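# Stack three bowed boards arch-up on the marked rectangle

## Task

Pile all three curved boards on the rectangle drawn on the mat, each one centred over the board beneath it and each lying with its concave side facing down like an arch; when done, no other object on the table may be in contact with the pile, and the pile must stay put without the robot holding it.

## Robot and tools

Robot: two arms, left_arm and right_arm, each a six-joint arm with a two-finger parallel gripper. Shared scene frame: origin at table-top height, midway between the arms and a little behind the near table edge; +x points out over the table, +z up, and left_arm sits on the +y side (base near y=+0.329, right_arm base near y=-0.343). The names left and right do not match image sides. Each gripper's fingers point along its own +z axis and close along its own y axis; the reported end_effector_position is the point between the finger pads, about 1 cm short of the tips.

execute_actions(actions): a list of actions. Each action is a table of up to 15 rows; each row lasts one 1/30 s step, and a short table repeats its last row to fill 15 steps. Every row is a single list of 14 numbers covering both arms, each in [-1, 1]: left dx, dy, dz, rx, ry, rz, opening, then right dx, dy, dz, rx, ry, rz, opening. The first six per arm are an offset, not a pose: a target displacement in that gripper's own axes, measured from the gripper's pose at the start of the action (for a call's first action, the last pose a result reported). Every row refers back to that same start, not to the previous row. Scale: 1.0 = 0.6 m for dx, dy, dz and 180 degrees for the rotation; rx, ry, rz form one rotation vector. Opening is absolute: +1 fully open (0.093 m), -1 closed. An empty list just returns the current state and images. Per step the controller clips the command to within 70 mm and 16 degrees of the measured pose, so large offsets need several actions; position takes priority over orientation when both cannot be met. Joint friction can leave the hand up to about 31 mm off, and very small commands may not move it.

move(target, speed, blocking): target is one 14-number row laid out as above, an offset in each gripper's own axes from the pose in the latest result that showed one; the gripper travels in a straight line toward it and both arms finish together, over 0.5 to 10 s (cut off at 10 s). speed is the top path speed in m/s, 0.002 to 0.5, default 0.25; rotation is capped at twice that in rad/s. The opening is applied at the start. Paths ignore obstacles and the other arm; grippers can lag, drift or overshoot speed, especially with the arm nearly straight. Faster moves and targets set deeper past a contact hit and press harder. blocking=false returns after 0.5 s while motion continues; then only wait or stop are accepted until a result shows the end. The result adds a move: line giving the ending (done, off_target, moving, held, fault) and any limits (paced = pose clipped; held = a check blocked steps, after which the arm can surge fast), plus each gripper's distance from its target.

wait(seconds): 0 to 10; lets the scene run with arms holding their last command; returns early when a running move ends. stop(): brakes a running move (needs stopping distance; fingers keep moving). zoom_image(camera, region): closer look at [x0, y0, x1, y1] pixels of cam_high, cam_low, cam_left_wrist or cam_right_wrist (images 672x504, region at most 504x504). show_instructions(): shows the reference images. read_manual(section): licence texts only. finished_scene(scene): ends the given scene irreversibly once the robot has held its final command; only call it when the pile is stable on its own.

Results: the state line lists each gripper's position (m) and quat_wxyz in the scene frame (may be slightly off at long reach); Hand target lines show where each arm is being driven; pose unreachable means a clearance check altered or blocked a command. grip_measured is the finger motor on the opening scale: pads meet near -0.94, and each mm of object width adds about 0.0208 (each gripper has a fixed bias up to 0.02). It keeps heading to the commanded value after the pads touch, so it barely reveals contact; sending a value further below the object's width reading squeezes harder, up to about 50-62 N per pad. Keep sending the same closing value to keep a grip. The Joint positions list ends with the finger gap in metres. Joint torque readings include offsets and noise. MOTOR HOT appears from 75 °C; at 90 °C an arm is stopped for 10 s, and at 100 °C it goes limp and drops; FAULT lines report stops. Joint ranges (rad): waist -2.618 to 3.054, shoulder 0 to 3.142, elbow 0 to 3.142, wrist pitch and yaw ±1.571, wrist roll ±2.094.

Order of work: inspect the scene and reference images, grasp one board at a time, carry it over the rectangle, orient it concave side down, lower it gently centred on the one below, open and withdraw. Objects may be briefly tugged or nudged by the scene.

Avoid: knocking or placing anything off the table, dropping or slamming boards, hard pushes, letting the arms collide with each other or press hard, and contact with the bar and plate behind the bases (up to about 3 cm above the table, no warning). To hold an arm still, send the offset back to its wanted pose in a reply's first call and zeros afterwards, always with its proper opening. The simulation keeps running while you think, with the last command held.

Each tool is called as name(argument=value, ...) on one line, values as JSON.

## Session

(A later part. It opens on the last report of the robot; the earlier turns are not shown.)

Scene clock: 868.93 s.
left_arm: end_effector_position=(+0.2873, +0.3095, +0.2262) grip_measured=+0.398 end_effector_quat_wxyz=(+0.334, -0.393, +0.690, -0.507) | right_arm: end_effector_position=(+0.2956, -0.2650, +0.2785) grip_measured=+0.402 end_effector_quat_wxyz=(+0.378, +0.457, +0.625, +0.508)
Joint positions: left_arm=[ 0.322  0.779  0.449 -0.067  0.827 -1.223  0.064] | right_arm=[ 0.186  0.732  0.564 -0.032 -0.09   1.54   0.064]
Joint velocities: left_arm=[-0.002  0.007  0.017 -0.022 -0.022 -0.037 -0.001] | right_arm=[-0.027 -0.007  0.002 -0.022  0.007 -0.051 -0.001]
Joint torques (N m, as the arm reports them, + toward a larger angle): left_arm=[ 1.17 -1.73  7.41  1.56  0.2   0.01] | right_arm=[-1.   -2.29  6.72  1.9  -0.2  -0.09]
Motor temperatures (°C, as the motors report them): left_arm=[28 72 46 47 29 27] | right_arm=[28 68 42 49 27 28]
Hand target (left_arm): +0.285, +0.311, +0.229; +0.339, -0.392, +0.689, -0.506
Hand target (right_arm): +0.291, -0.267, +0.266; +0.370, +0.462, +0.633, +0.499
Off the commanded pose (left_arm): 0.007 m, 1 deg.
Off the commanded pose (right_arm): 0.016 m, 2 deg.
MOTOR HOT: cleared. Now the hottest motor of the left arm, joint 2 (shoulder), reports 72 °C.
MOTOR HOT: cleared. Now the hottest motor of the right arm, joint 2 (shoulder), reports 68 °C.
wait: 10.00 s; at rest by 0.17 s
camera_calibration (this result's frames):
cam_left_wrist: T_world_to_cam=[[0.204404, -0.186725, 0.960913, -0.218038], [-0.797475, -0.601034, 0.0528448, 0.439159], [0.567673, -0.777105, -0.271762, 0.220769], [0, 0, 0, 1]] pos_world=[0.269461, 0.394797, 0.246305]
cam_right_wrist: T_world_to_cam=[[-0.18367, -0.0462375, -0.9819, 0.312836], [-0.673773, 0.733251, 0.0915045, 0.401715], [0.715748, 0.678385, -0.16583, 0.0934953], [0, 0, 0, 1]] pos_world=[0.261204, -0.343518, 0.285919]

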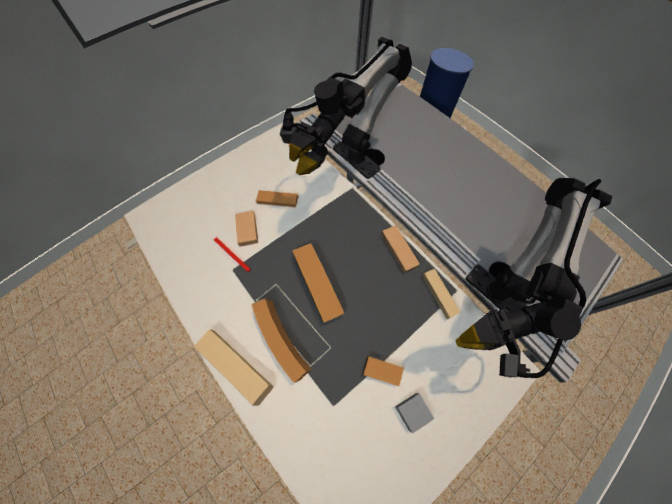

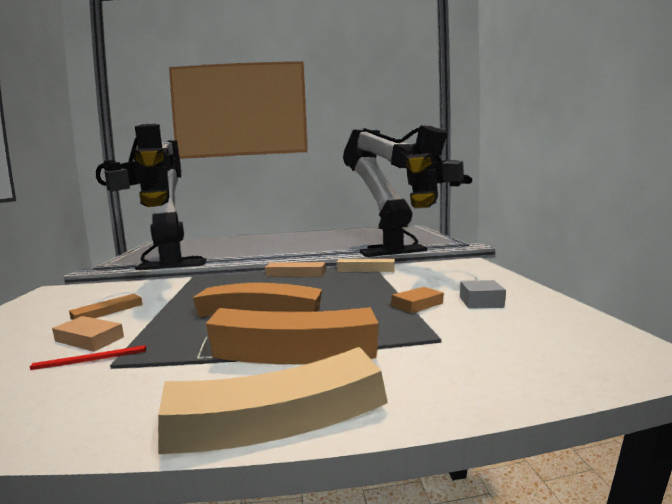

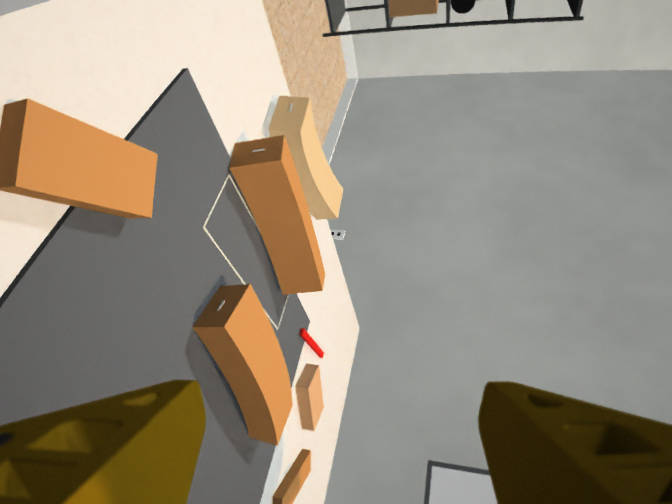

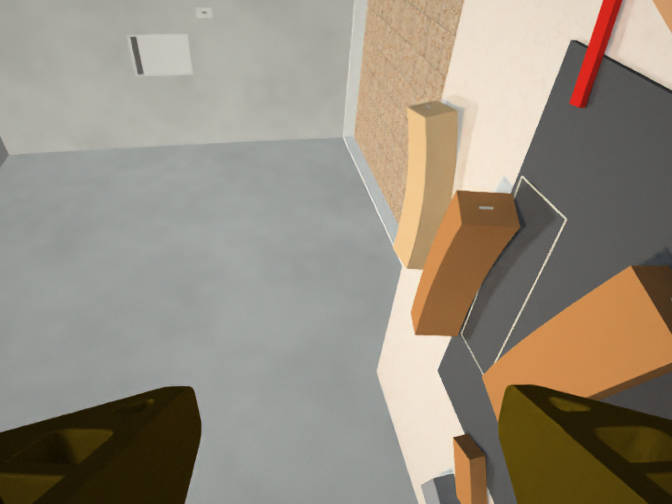

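wait(seconds=10)

wait(seconds=10)

wait(seconds=10)

move(target=[0.068,0.063,0.613,-0.177,0.069,-0.167,1,0,0,0,0,0,0,0.4], speed=0.2)

Scene clock: 889.20 s.
left_arm: end_effector_position=(+0.2872, +0.3094, +0.2261) grip_measured=+0.398 end_effector_quat_wxyz=(+0.334, -0.393, +0.690, -0.507) | right_arm: end_effector_position=(+0.2956, -0.2650, +0.2785) grip_measured=+0.402 end_effector_quat_wxyz=(+0.378, +0.457, +0.625, +0.508)
Joint positions: left_arm=[ 0.322  0.779  0.449 -0.067  0.827 -1.223  0.064] | right_arm=[ 0.186  0.732  0.564 -0.032 -0.09   1.54   0.064]
Joint velocities: left_arm=[ 0.017 -0.002 -0.007 -0.022 -0.007 -0.051 -0.   ] | right_arm=[-0.012 -0.002 -0.012 -0.007  0.007 -0.007 -0.001]
Joint torques (N m, as the arm reports them, + toward a larger angle): left_arm=[ 1.08 -2.07  7.49  1.59  0.18 -0.02] | right_arm=[-1.1  -2.72  6.92  1.85 -0.17 -0.09]
Motor temperatures (°C, as the motors report them): left_arm=[28 64 47 47 29 27] | right_arm=[28 58 41 49 27 28]
Hand target (left_arm): +0.285, +0.311, +0.229; +0.339, -0.392, +0.689, -0.506
Hand target (right_arm): +0.291, -0.267, +0.266; +0.370, +0.462, +0.632, +0.499
Off the commanded pose (left_arm): 0.007 m, 1 deg.
Off the commanded pose (right_arm): 0.016 m, 2 deg.
wait: 10.00 s; at rest from the start
camera_calibration (this result's frames):
cam_left_wrist: T_world_to_cam=[[0.204743, -0.186583, 0.960868, -0.218102], [-0.797454, -0.601029, 0.0532136, 0.439045], [0.567581, -0.777143, -0.271848, 0.220816], [0, 0, 0, 1]] pos_world=[0.269443, 0.39479, 0.246232]
cam_right_wrist: T_world_to_cam=[[-0.18367, -0.0462375, -0.9819, 0.312836], [-0.673773, 0.733251, 0.0915045, 0.401715], [0.715748, 0.678385, -0.16583, 0.0934953], [0, 0, 0, 1]] pos_world=[0.261204, -0.343518, 0.285919]

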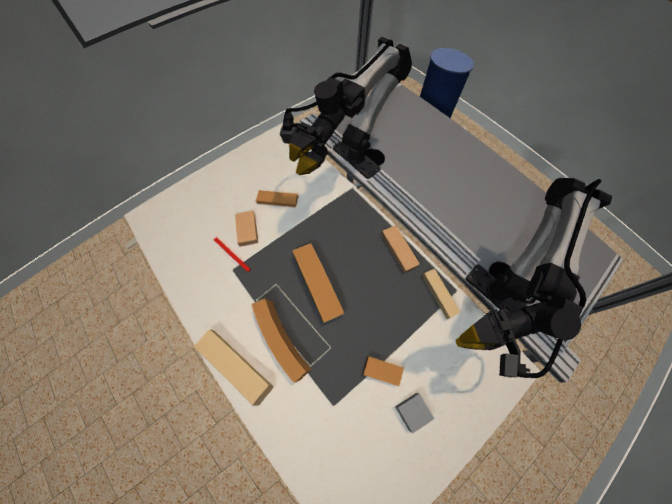

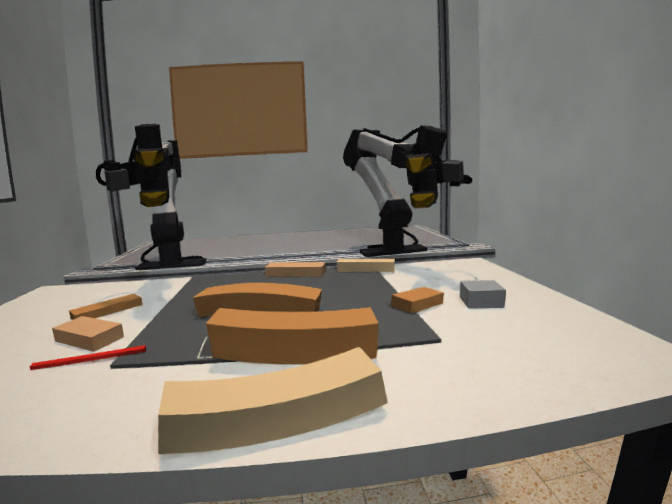

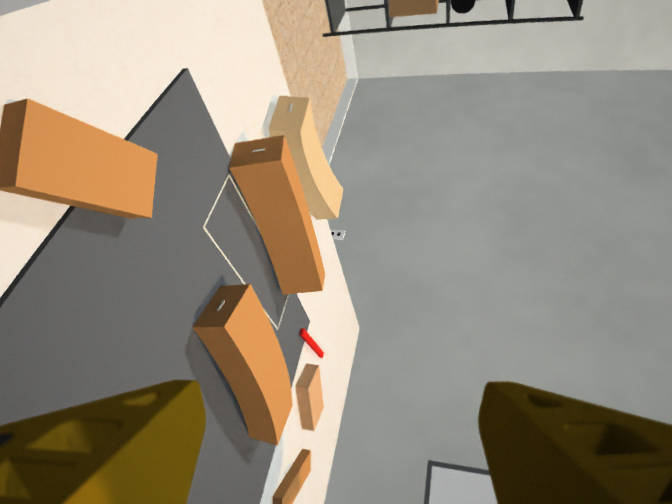

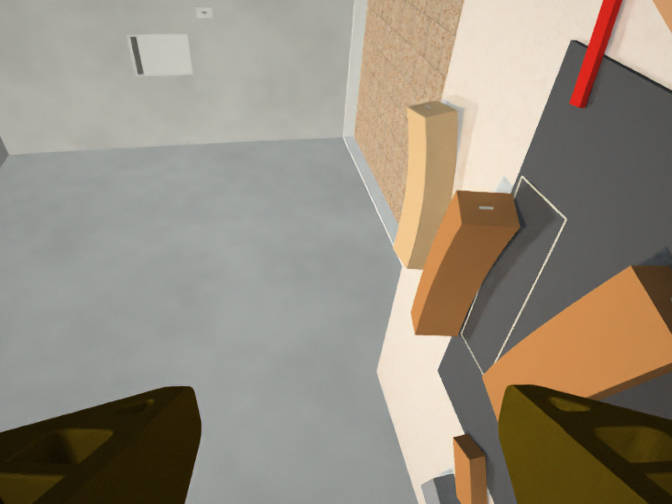

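Scene clock: 899.20 s.
left_arm: end_effector_position=(+0.2872, +0.3094, +0.2261) grip_measured=+0.398 end_effector_quat_wxyz=(+0.334, -0.393, +0.690, -0.507) | right_arm: end_effector_position=(+0.2956, -0.2650, +0.2785) grip_measured=+0.402 end_effector_quat_wxyz=(+0.378, +0.457, +0.625, +0.508)
Joint positions: left_arm=[ 0.322  0.779  0.449 -0.067  0.827 -1.223  0.064] | right_arm=[ 0.186  0.732  0.564 -0.032 -0.09   1.54   0.064]
Joint velocities: left_arm=[-0.002  0.012  0.007  0.037 -0.007 -0.066 -0.   ] | right_arm=[-0.007 -0.002  0.012  0.007 -0.022 -0.007  0.001]
Joint torques (N m, as the arm reports them, + toward a larger angle): left_arm=[ 1.08 -1.83  7.33  1.55  0.15  0.01] | right_arm=[-1.05 -2.38  6.76  1.88 -0.18 -0.11]
Motor temperatures (°C, as the motors report them): left_arm=[28 61 47 47 29 27] | right_arm=[28 55 41 49 27 28]
Hand target (left_arm): +0.285, +0.311, +0.229; +0.339, -0.392, +0.689, -0.506
Hand target (right_arm): +0.291, -0.267, +0.266; +0.370, +0.462, +0.632, +0.499
Off the commanded pose (left_arm): 0.007 m, 1 deg.
Off the commanded pose (right_arm): 0.016 m, 2 deg.
wait: 10.00 s; at rest by 0.17 s
camera_calibration (this result's frames):
cam_left_wrist: T_world_to_cam=[[0.204743, -0.186583, 0.960868, -0.218102], [-0.797454, -0.601029, 0.0532136, 0.439045], [0.567581, -0.777143, -0.271848, 0.220816], [0, 0, 0, 1]] pos_world=[0.269443, 0.39479, 0.246232]
cam_right_wrist: T_world_to_cam=[[-0.18367, -0.0462375, -0.9819, 0.312836], [-0.673773, 0.733251, 0.0915045, 0.401715], [0.715748, 0.678385, -0.16583, 0.0934953], [0, 0, 0, 1]] pos_world=[0.261204, -0.343518, 0.285919]

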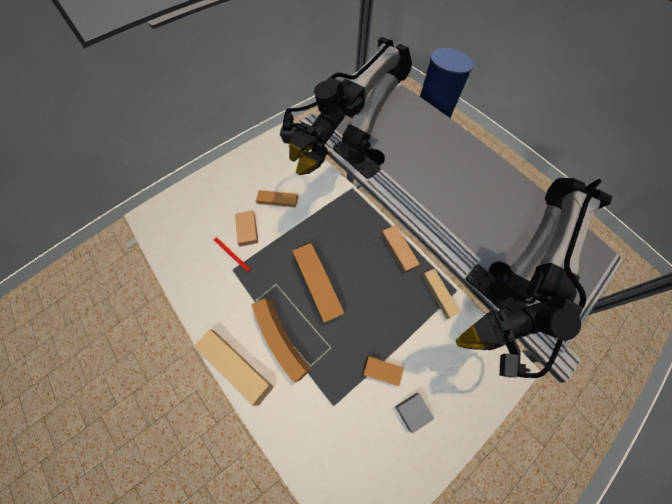

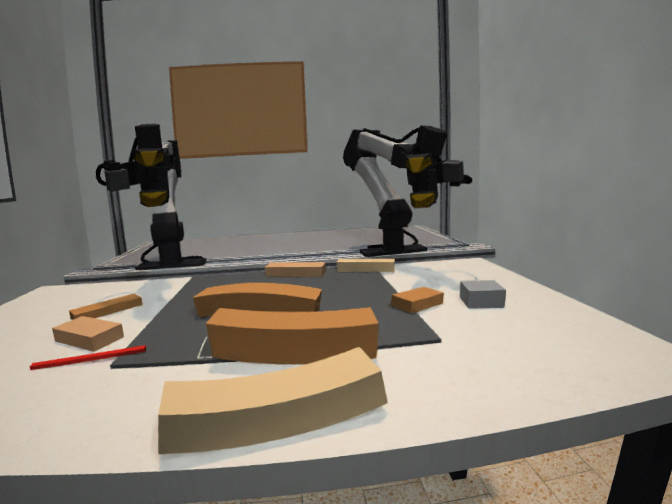

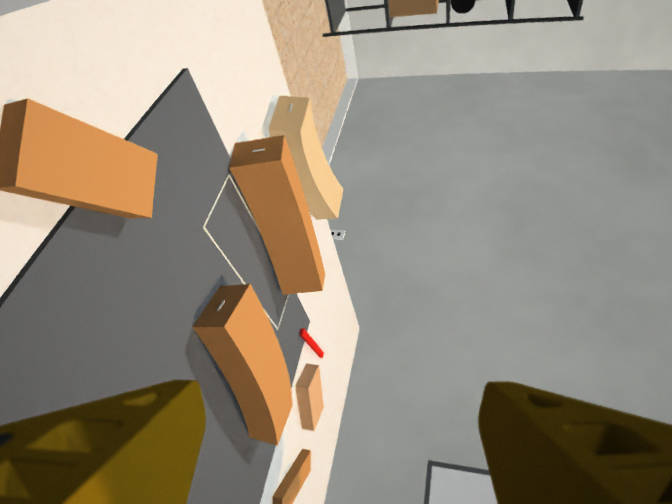

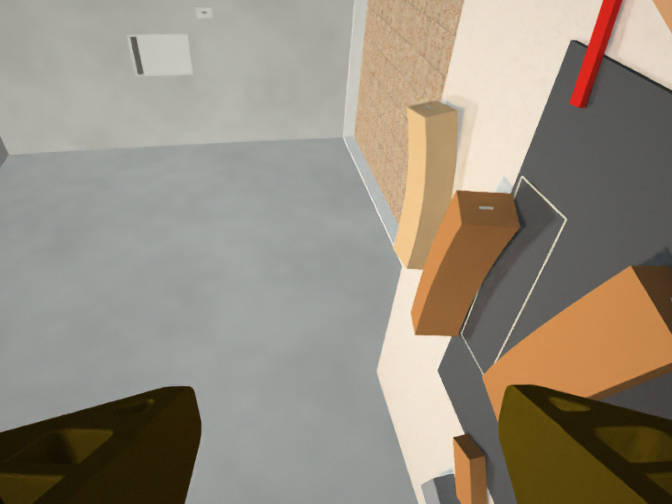

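Scene clock: 909.20 s.
left_arm: end_effector_position=(+0.2872, +0.3094, +0.2261) grip_measured=+0.398 end_effector_quat_wxyz=(+0.334, -0.393, +0.690, -0.507) | right_arm: end_effector_position=(+0.2956, -0.2650, +0.2785) grip_measured=+0.402 end_effector_quat_wxyz=(+0.378, +0.457, +0.625, +0.508)
Joint positions: left_arm=[ 0.322  0.779  0.449 -0.067  0.827 -1.223  0.064] | right_arm=[ 0.186  0.732  0.564 -0.032 -0.09   1.54   0.064]
Joint velocities: left_arm=[-0.012 -0.002 -0.012 -0.066  0.037 -0.037  0.   ] | right_arm=[-0.002 -0.012 -0.002 -0.022 -0.007 -0.007 -0.   ]
Joint torques (N m, as the arm reports them, + toward a larger angle): left_arm=[ 1.17 -1.94  7.42  1.59  0.22  0.01] | right_arm=[-1.1  -2.38  6.79  1.85 -0.18 -0.12]
Motor temperatures (°C, as the motors report them): left_arm=[28 59 47 47 29 27] | right_arm=[28 52 41 50 27 28]
Hand target (left_arm): +0.285, +0.311, +0.229; +0.339, -0.392, +0.689, -0.506
Hand target (right_arm): +0.291, -0.267, +0.266; +0.370, +0.462, +0.632, +0.499
Off the commanded pose (left_arm): 0.007 m, 1 deg.
Off the commanded pose (right_arm): 0.016 m, 2 deg.
wait: 10.00 s; at rest by 0.17 s
camera_calibration (this result's frames):
cam_left_wrist: T_world_to_cam=[[0.204743, -0.186583, 0.960868, -0.218102], [-0.797454, -0.601029, 0.0532136, 0.439045], [0.567581, -0.777143, -0.271848, 0.220816], [0, 0, 0, 1]] pos_world=[0.269443, 0.39479, 0.246232]
cam_right_wrist: T_world_to_cam=[[-0.18367, -0.0462375, -0.9819, 0.312836], [-0.673773, 0.733251, 0.0915045, 0.401715], [0.715748, 0.678385, -0.16583, 0.0934953], [0, 0, 0, 1]] pos_world=[0.261204, -0.343518, 0.285919]

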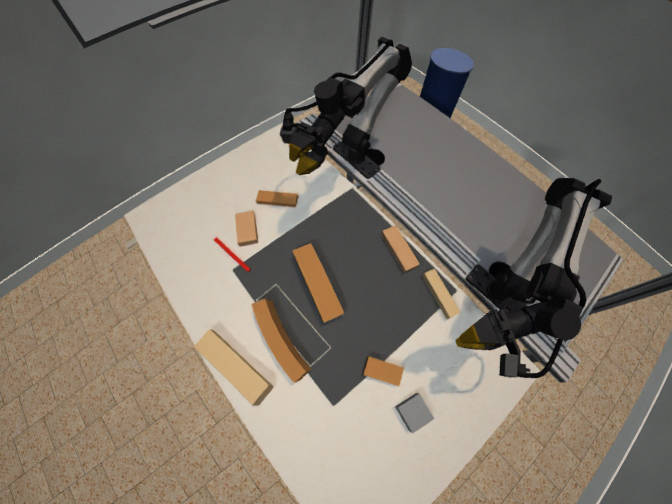

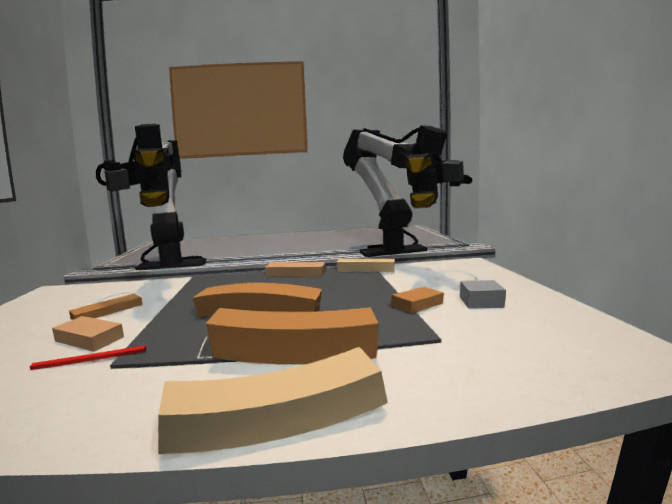

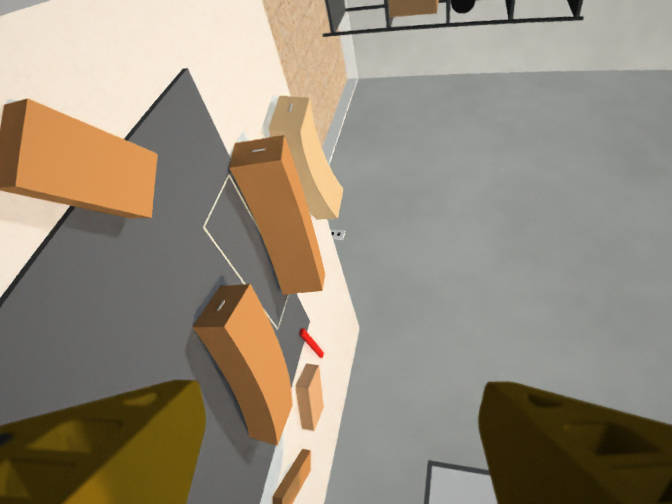

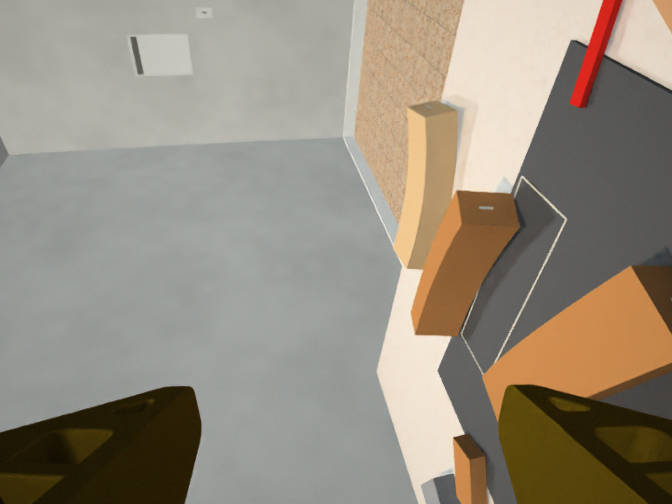

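Scene clock: 911.97 s.
left_arm: end_effector_position=(+0.5742, +0.1249, +0.0878) grip_measured=+1.000 end_effector_quat_wxyz=(+0.005, -0.578, +0.711, -0.401) | right_arm: end_effector_position=(+0.2956, -0.2650, +0.2785) grip_measured=+0.402 end_effector_quat_wxyz=(+0.378, +0.457, +0.625, +0.508)
Joint positions: left_arm=[-0.284  2.377  1.895 -0.381  0.481 -1.766  0.093] | right_arm=[ 0.186  0.732  0.564 -0.032 -0.09   1.54   0.064]
Joint velocities: left_arm=[ 0.002  0.002 -0.027  0.081 -0.022  0.066  0.   ] | right_arm=[-0.002  0.007  0.002 -0.022  0.066 -0.037 -0.001]
Joint torques (N m, as the arm reports them, + toward a larger angle): left_arm=[ -0.49 -12.18   8.83   1.26   0.22  -0.11] | right_arm=[ 0.01 -0.98  8.38  2.11 -0.08 -0.06]
Motor temperatures (°C, as the motors report them): left_arm=[28 59 47 47 29 27] | right_arm=[28 52 41 50 27 28]
Hand target (left_arm): +0.576, +0.120, +0.094; +0.001, -0.575, +0.711, -0.405
Hand target (right_arm): +0.296, -0.265, +0.279; +0.378, +0.457, +0.625, +0.508
Off the commanded pose (left_arm): 0.007 m, 1 deg.
Off the commanded pose (right_arm): 0.000 m, 0 deg.
move: done
camera_calibration (this result's frames):
cam_left_wrist: T_world_to_cam=[[0.817422, -0.0201287, 0.575688, -0.517197], [-0.508145, -0.495904, 0.704179, 0.327929], [0.271312, -0.868144, -0.415591, 0.0709893], [0, 0, 0, 1]] pos_world=[0.570143, 0.21384, 0.0963261]
cam_right_wrist: T_world_to_cam=[[-0.18367, -0.0462375, -0.9819, 0.312836], [-0.673773, 0.733251, 0.0915045, 0.401715], [0.715748, 0.678385, -0.16583, 0.0934953], [0, 0, 0, 1]] pos_world=[0.261204, -0.343518, 0.285919]

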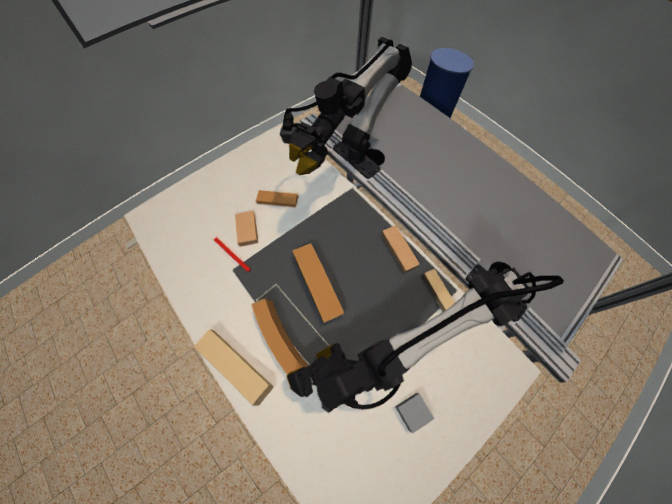

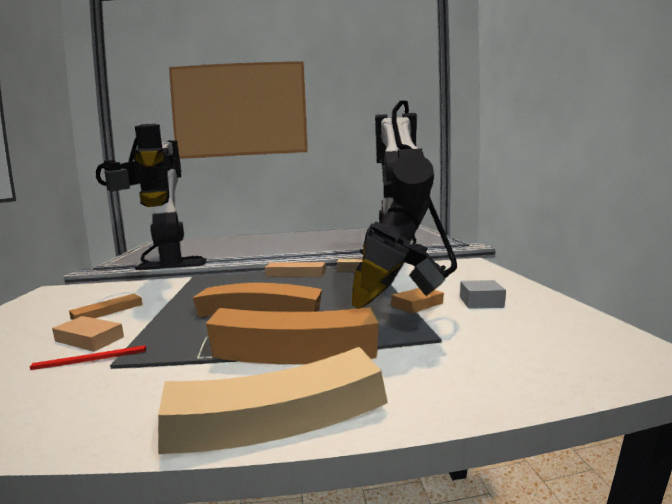

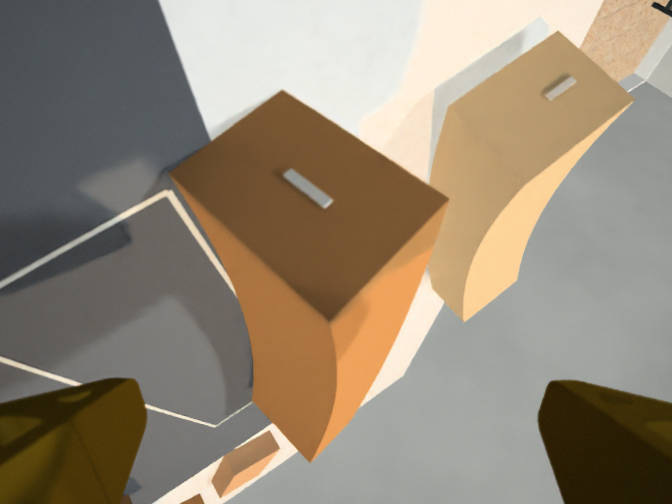

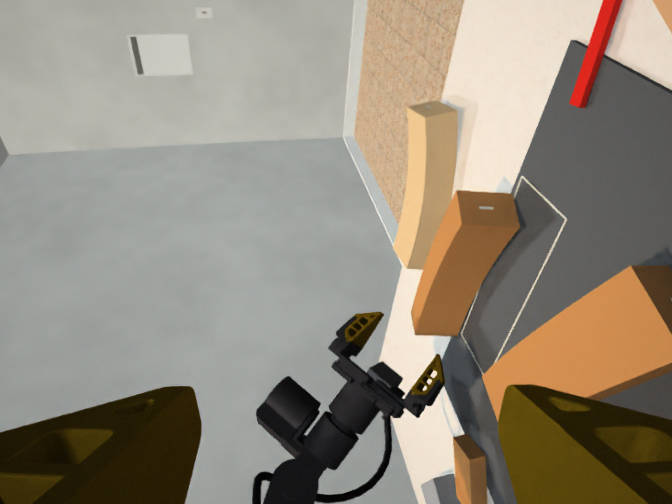

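move(target=[0,0,0.125,0,0,0,1,0,0,0,0,0,0,0.4], speed=0.08)

move(target=[0,0,0,0,0,0,-0.45,0,0,0,0,0,0,0.4])

Scene clock: 915.80 s.
left_arm: end_effector_position=(+0.6067, +0.0925, +0.0439) grip_measured=+1.000 end_effector_quat_wxyz=(-0.000, -0.584, +0.708, -0.398) | right_arm: end_effector_position=(+0.2956, -0.2650, +0.2785) grip_measured=+0.402 end_effector_quat_wxyz=(+0.378, +0.457, +0.625, +0.508)
Joint positions: left_arm=[-0.33   2.617  2.164 -0.401  0.452 -1.816  0.093] | right_arm=[ 0.186  0.732  0.564 -0.032 -0.09   1.54   0.064]
Joint velocities: left_arm=[ 0.002  0.002 -0.007  0.022 -0.037  0.066  0.   ] | right_arm=[ 0.007  0.002 -0.002  0.022 -0.066  0.007 -0.001]
Joint torques (N m, as the arm reports them, + toward a larger angle): left_arm=[ -1.39 -12.05   8.44   1.49  -0.02  -0.1 ] | right_arm=[-0.32 -1.22  8.48  2.1  -0.07 -0.11]
Motor temperatures (°C, as the motors report them): left_arm=[28 62 48 46 29 27] | right_arm=[28 51 41 50 27 28]
Hand target (left_arm): +0.609, +0.083, +0.037; +0.005, -0.578, +0.711, -0.401
Hand target (right_arm): +0.296, -0.265, +0.279; +0.378, +0.457, +0.625, +0.508
Off the commanded pose (left_arm): 0.013 m, 1 deg.
Off the commanded pose (right_arm): 0.000 m, 0 deg.
move: off_target (left_arm)
camera_calibration (this result's frames):
cam_left_wrist: T_world_to_cam=[[0.826028, -0.0126831, 0.563486, -0.524483], [-0.494399, -0.496361, 0.713579, 0.350539], [0.270642, -0.868023, -0.416279, 0.0162904], [0, 0, 0, 1]] pos_world=[0.602135, 0.181482, 0.0521829]
cam_right_wrist: T_world_to_cam=[[-0.18367, -0.0462375, -0.9819, 0.312836], [-0.673773, 0.733251, 0.0915045, 0.401715], [0.715748, 0.678385, -0.16583, 0.0934953], [0, 0, 0, 1]] pos_world=[0.261204, -0.343518, 0.285919]

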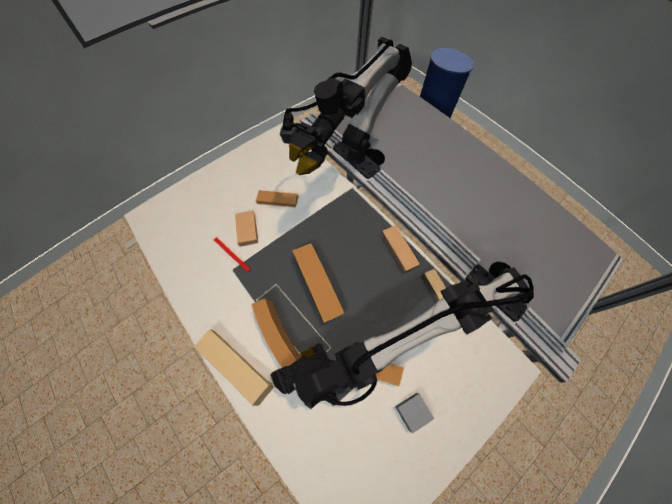

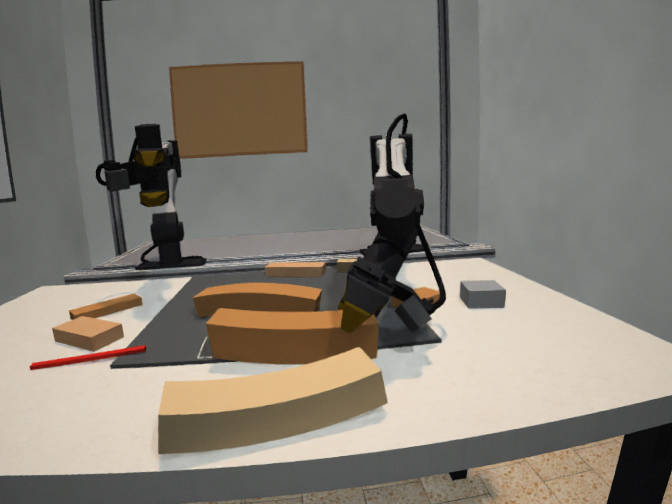

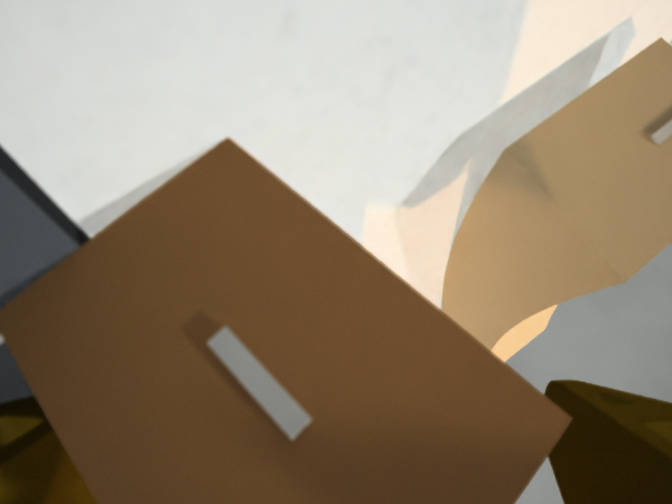

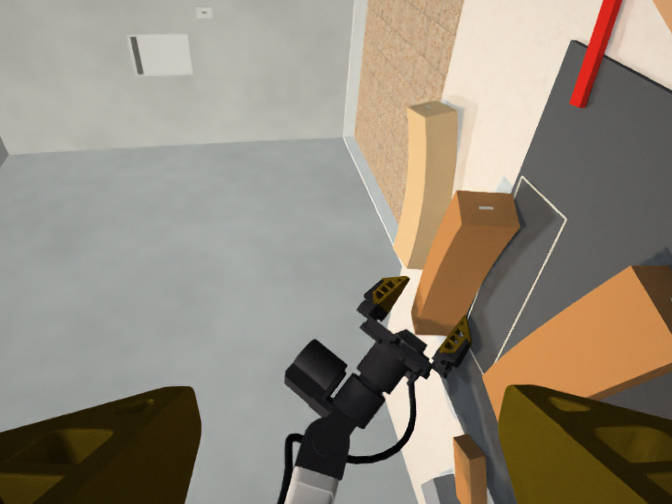

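Scene clock: 916.30 s.
left_arm: end_effector_position=(+0.6027, +0.0920, +0.0485) grip_measured=+0.096 end_effector_quat_wxyz=(-0.009, -0.584, +0.709, -0.396) | right_arm: end_effector_position=(+0.2956, -0.2650, +0.2785) grip_measured=+0.402 end_effector_quat_wxyz=(+0.378, +0.457, +0.625, +0.508)
Joint positions: left_arm=[-0.329  2.605  2.164 -0.426  0.466 -1.816  0.05 ] | right_arm=[ 0.186  0.732  0.564 -0.032 -0.09   1.54   0.064]
Joint velocities: left_arm=[-0.002 -0.012 -0.002  0.037 -0.022  0.007  0.   ] | right_arm=[ 0.022 -0.002 -0.007  0.037 -0.007  0.022  0.   ]
Joint torques (N m, as the arm reports them, + toward a larger angle): left_arm=[ -0.02 -13.2    6.97   1.54   0.    -0.02] | right_arm=[-0.26 -1.02  8.66  2.15 -0.06 -0.04]
Motor temperatures (°C, as the motors report them): left_arm=[28 62 48 47 29 27] | right_arm=[28 51 41 50 27 28]
Hand target (left_arm): +0.607, +0.093, +0.044; -0.000, -0.584, +0.708, -0.398
Hand target (right_arm): +0.296, -0.265, +0.279; +0.378, +0.457, +0.625, +0.508
Off the commanded pose (left_arm): 0.006 m, 1 deg.
Off the commanded pose (right_arm): 0.000 m, 0 deg.
move: done
camera_calibration (this result's frames):
cam_left_wrist: T_world_to_cam=[[0.834414, -0.0149717, 0.550935, -0.527991], [-0.487191, -0.487404, 0.724626, 0.339402], [0.257679, -0.873048, -0.41399, 0.0270125], [0, 0, 0, 1]] pos_world=[0.598956, 0.181104, 0.0561324]
cam_right_wrist: T_world_to_cam=[[-0.18367, -0.0462375, -0.9819, 0.312836], [-0.673773, 0.733251, 0.0915045, 0.401715], [0.715748, 0.678385, -0.16583, 0.0934953], [0, 0, 0, 1]] pos_world=[0.261204, -0.343518, 0.285919]

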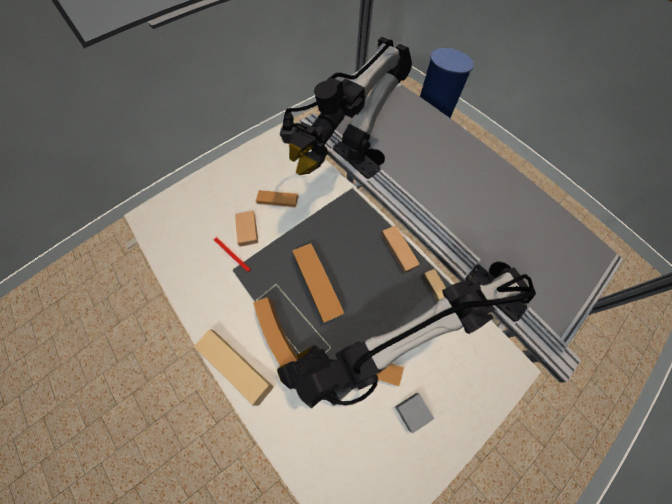

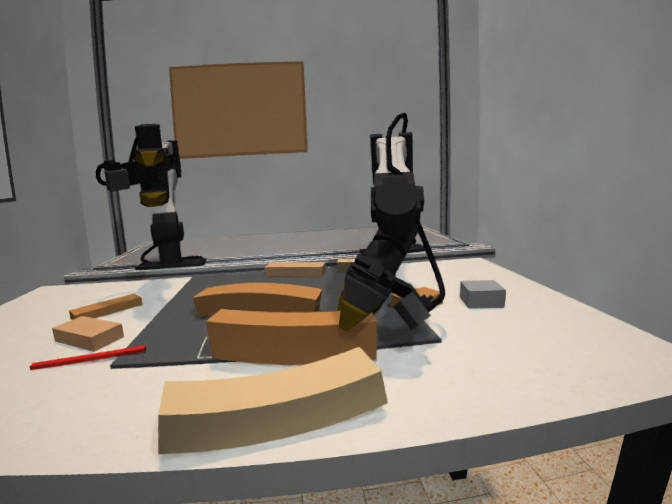

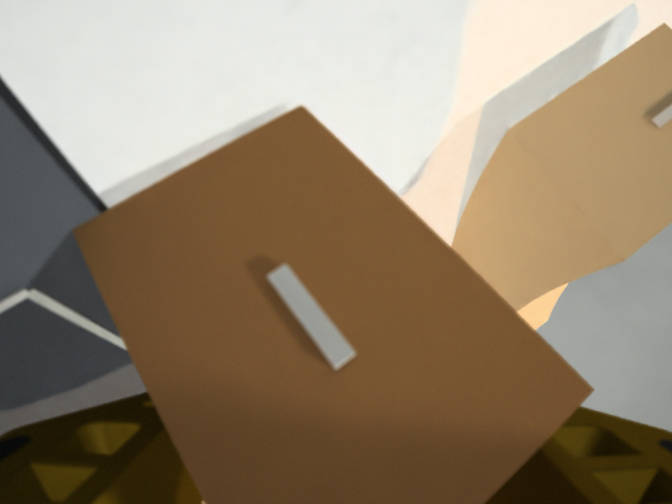

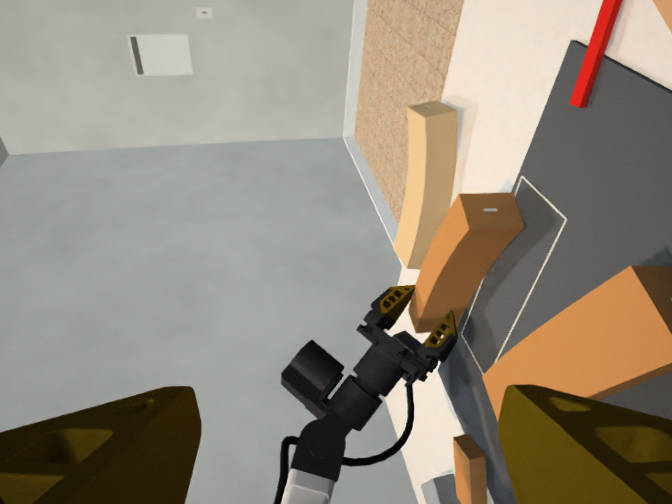

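move(target=[0.016,0.042,-0.0225,0.16,0,0.111,-0.45,0,0,0,0,0,0,0.4], speed=0.1)

Scene clock: 923.27 s.
left_arm: end_effector_position=(+0.5757, +0.0959, +0.0573) grip_measured=+0.092 end_effector_quat_wxyz=(+0.182, -0.455, +0.666, -0.562) | right_arm: end_effector_position=(+0.2956, -0.2650, +0.2785) grip_measured=+0.402 end_effector_quat_wxyz=(+0.378, +0.457, +0.625, +0.508)
Joint positions: left_arm=[-0.362  2.414  1.384  0.706  0.354 -1.756  0.05 ] | right_arm=[ 0.186  0.732  0.564 -0.032 -0.09   1.54   0.064]
Joint velocities: left_arm=[-0.002  0.002 -0.007  0.022  0.022 -0.022 -0.   ] | right_arm=[ 0.007 -0.007  0.012 -0.081  0.022 -0.022  0.001]
Joint torques (N m, as the arm reports them, + toward a larger angle): left_arm=[ -1.18 -11.19   4.66   2.09  -0.29   0.41] | right_arm=[-0.37 -1.01  8.72  2.08 -0.06 -0.06]
Motor temperatures (°C, as the motors report them): left_arm=[28 66 47 47 29 27] | right_arm=[28 50 42 51 27 28]
Hand target (left_arm): +0.571, +0.092, +0.049; +0.203, -0.439, +0.678, -0.554
Hand target (right_arm): +0.296, -0.265, +0.279; +0.378, +0.457, +0.625, +0.508
Off the commanded pose (left_arm): 0.010 m, 4 deg.
Off the commanded pose (right_arm): 0.000 m, 0 deg.
move: off_target (left_arm)
camera_calibration (this result's frames):
cam_left_wrist: T_world_to_cam=[[0.400786, 0.0349391, 0.915505, -0.286347], [-0.799118, -0.475397, 0.367977, 0.520595], [0.448086, -0.879077, -0.162612, -0.0824277], [0, 0, 0, 1]] pos_world=[0.567715, 0.185034, 0.0571809]
cam_right_wrist: T_world_to_cam=[[-0.18367, -0.0462375, -0.9819, 0.312836], [-0.673773, 0.733251, 0.0915045, 0.401715], [0.715748, 0.678385, -0.16583, 0.0934953], [0, 0, 0, 1]] pos_world=[0.261204, -0.343518, 0.285919]

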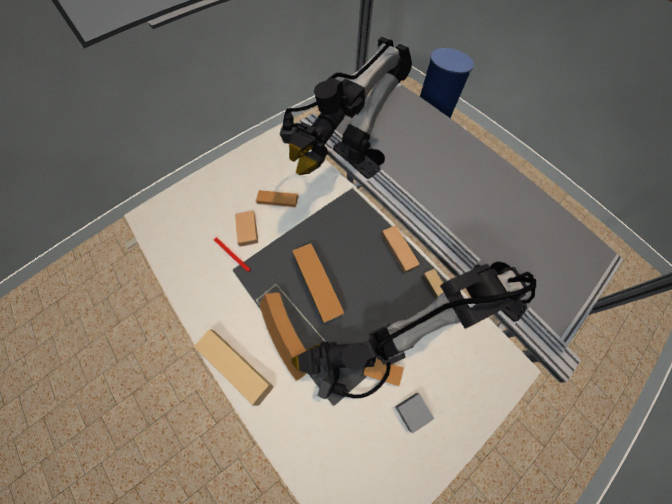

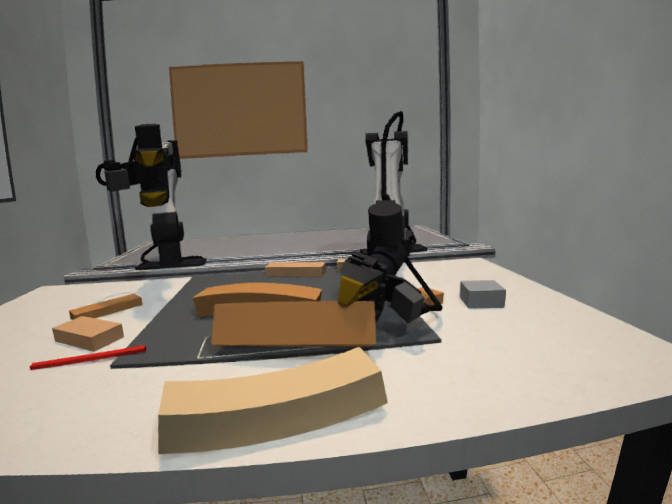

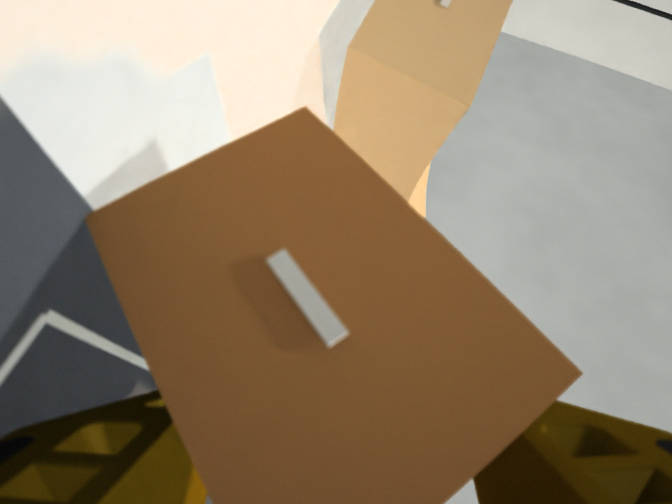

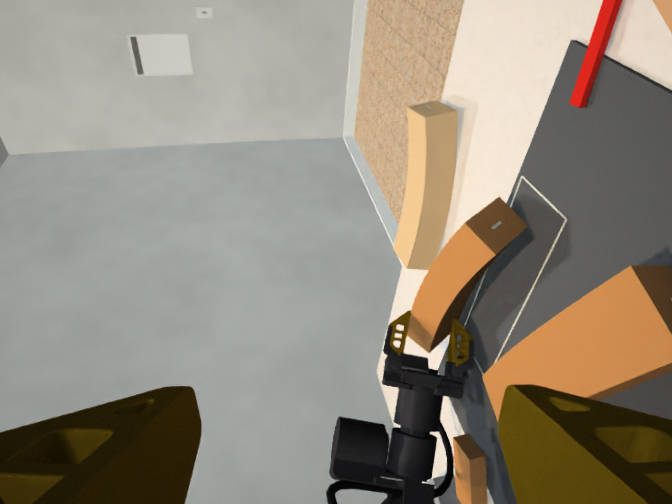

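move(target=[0.035,0.027,-0.05,0.158,0.009,0.113,-0.45,0,0,0,0,0,0,0.4], speed=0.1)

Scene clock: 928.60 s.
left_arm: end_effector_position=(+0.5427, +0.0937, +0.0704) grip_measured=+0.093 end_effector_quat_wxyz=(-0.364, +0.272, -0.596, +0.662) | right_arm: end_effector_position=(+0.2956, -0.2650, +0.2785) grip_measured=+0.402 end_effector_quat_wxyz=(+0.378, +0.457, +0.625, +0.508)
Joint positions: left_arm=[-0.393  2.627  1.242  1.538  0.313 -1.56   0.05 ] | right_arm=[ 0.186  0.732  0.564 -0.032 -0.09   1.54   0.064]
Joint velocities: left_arm=[ 0.007  0.012 -0.007  0.022 -0.022  0.022 -0.001] | right_arm=[-0.022 -0.002  0.002 -0.022  0.051 -0.051  0.   ]
Joint torques (N m, as the arm reports them, + toward a larger angle): left_arm=[-0.16 -9.67  3.09  2.09 -0.14  0.01] | right_arm=[-0.11 -1.08  8.55  2.07 -0.03 -0.06]
Motor temperatures (°C, as the motors report them): left_arm=[28 68 47 48 29 27] | right_arm=[28 49 42 51 27 28]
Hand target (left_arm): +0.537, +0.095, +0.059; -0.366, +0.273, -0.598, +0.659
Hand target (right_arm): +0.296, -0.265, +0.279; +0.378, +0.457, +0.625, +0.508
Off the commanded pose (left_arm): 0.015 m, 3 deg.
Off the commanded pose (right_arm): 0.000 m, 0 deg.
joint sent to its limit (left arm) — the command would take joint 4 (wrist pitch) past its upper limit, so that joint was sent only as far as its limit.
move: off_target (left_arm)
camera_calibration (this result's frames):
cam_left_wrist: T_world_to_cam=[[-0.158498, 0.014941, 0.987246, 0.0152971], [-0.874401, -0.466528, -0.133321, 0.563717], [0.458586, -0.88438, 0.087008, -0.0902277], [0, 0, 0, 1]] pos_world=[0.536717, 0.182966, 0.0679037]
cam_right_wrist: T_world_to_cam=[[-0.18367, -0.0462375, -0.9819, 0.312836], [-0.673773, 0.733251, 0.0915045, 0.401715], [0.715748, 0.678385, -0.16583, 0.0934953], [0, 0, 0, 1]] pos_world=[0.261204, -0.343518, 0.285919]

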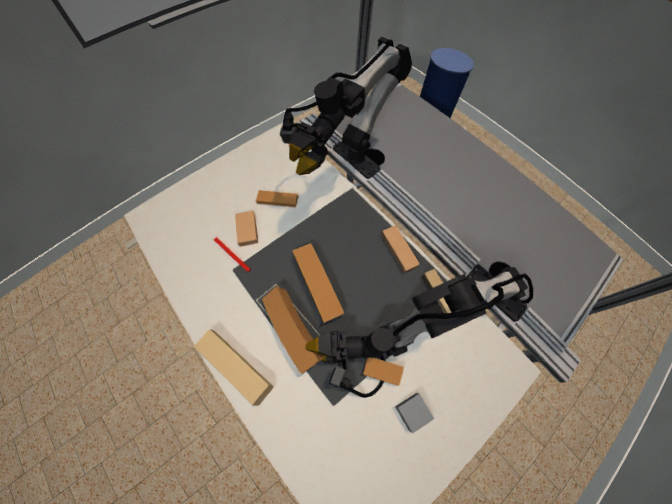

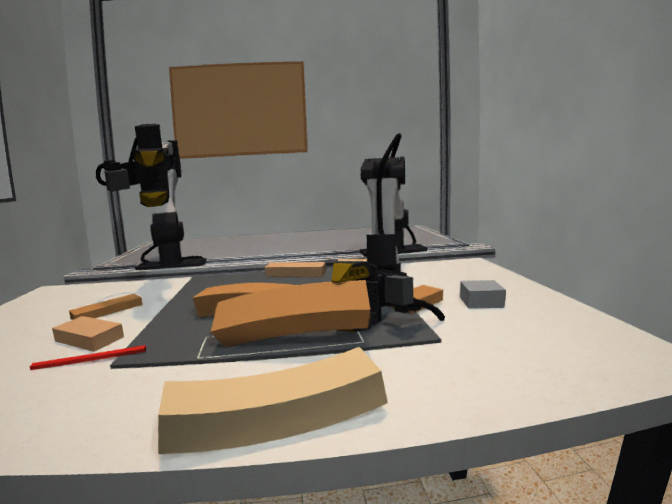

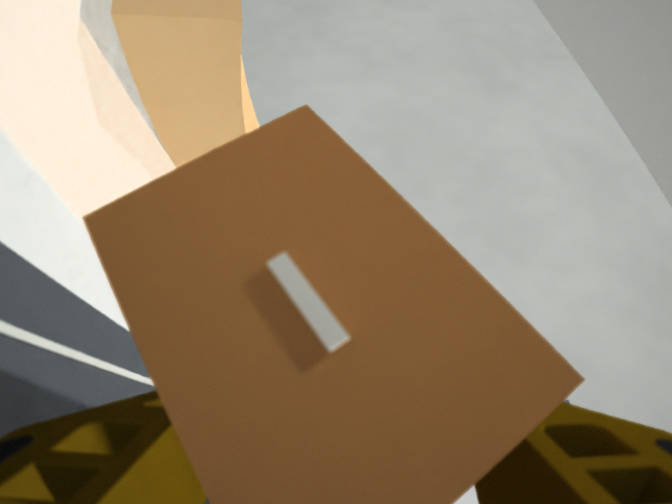

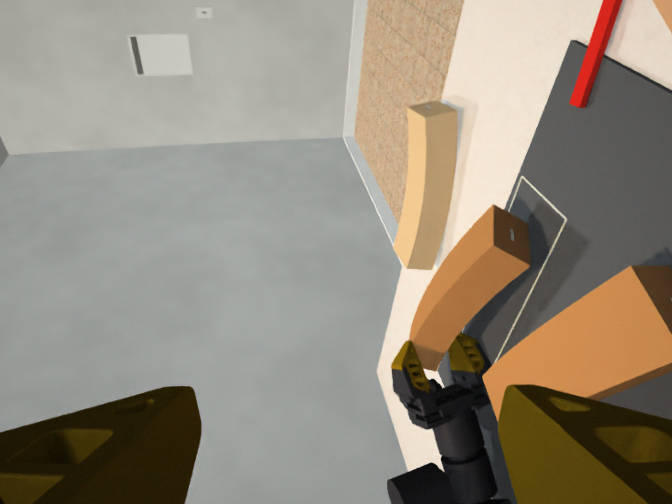

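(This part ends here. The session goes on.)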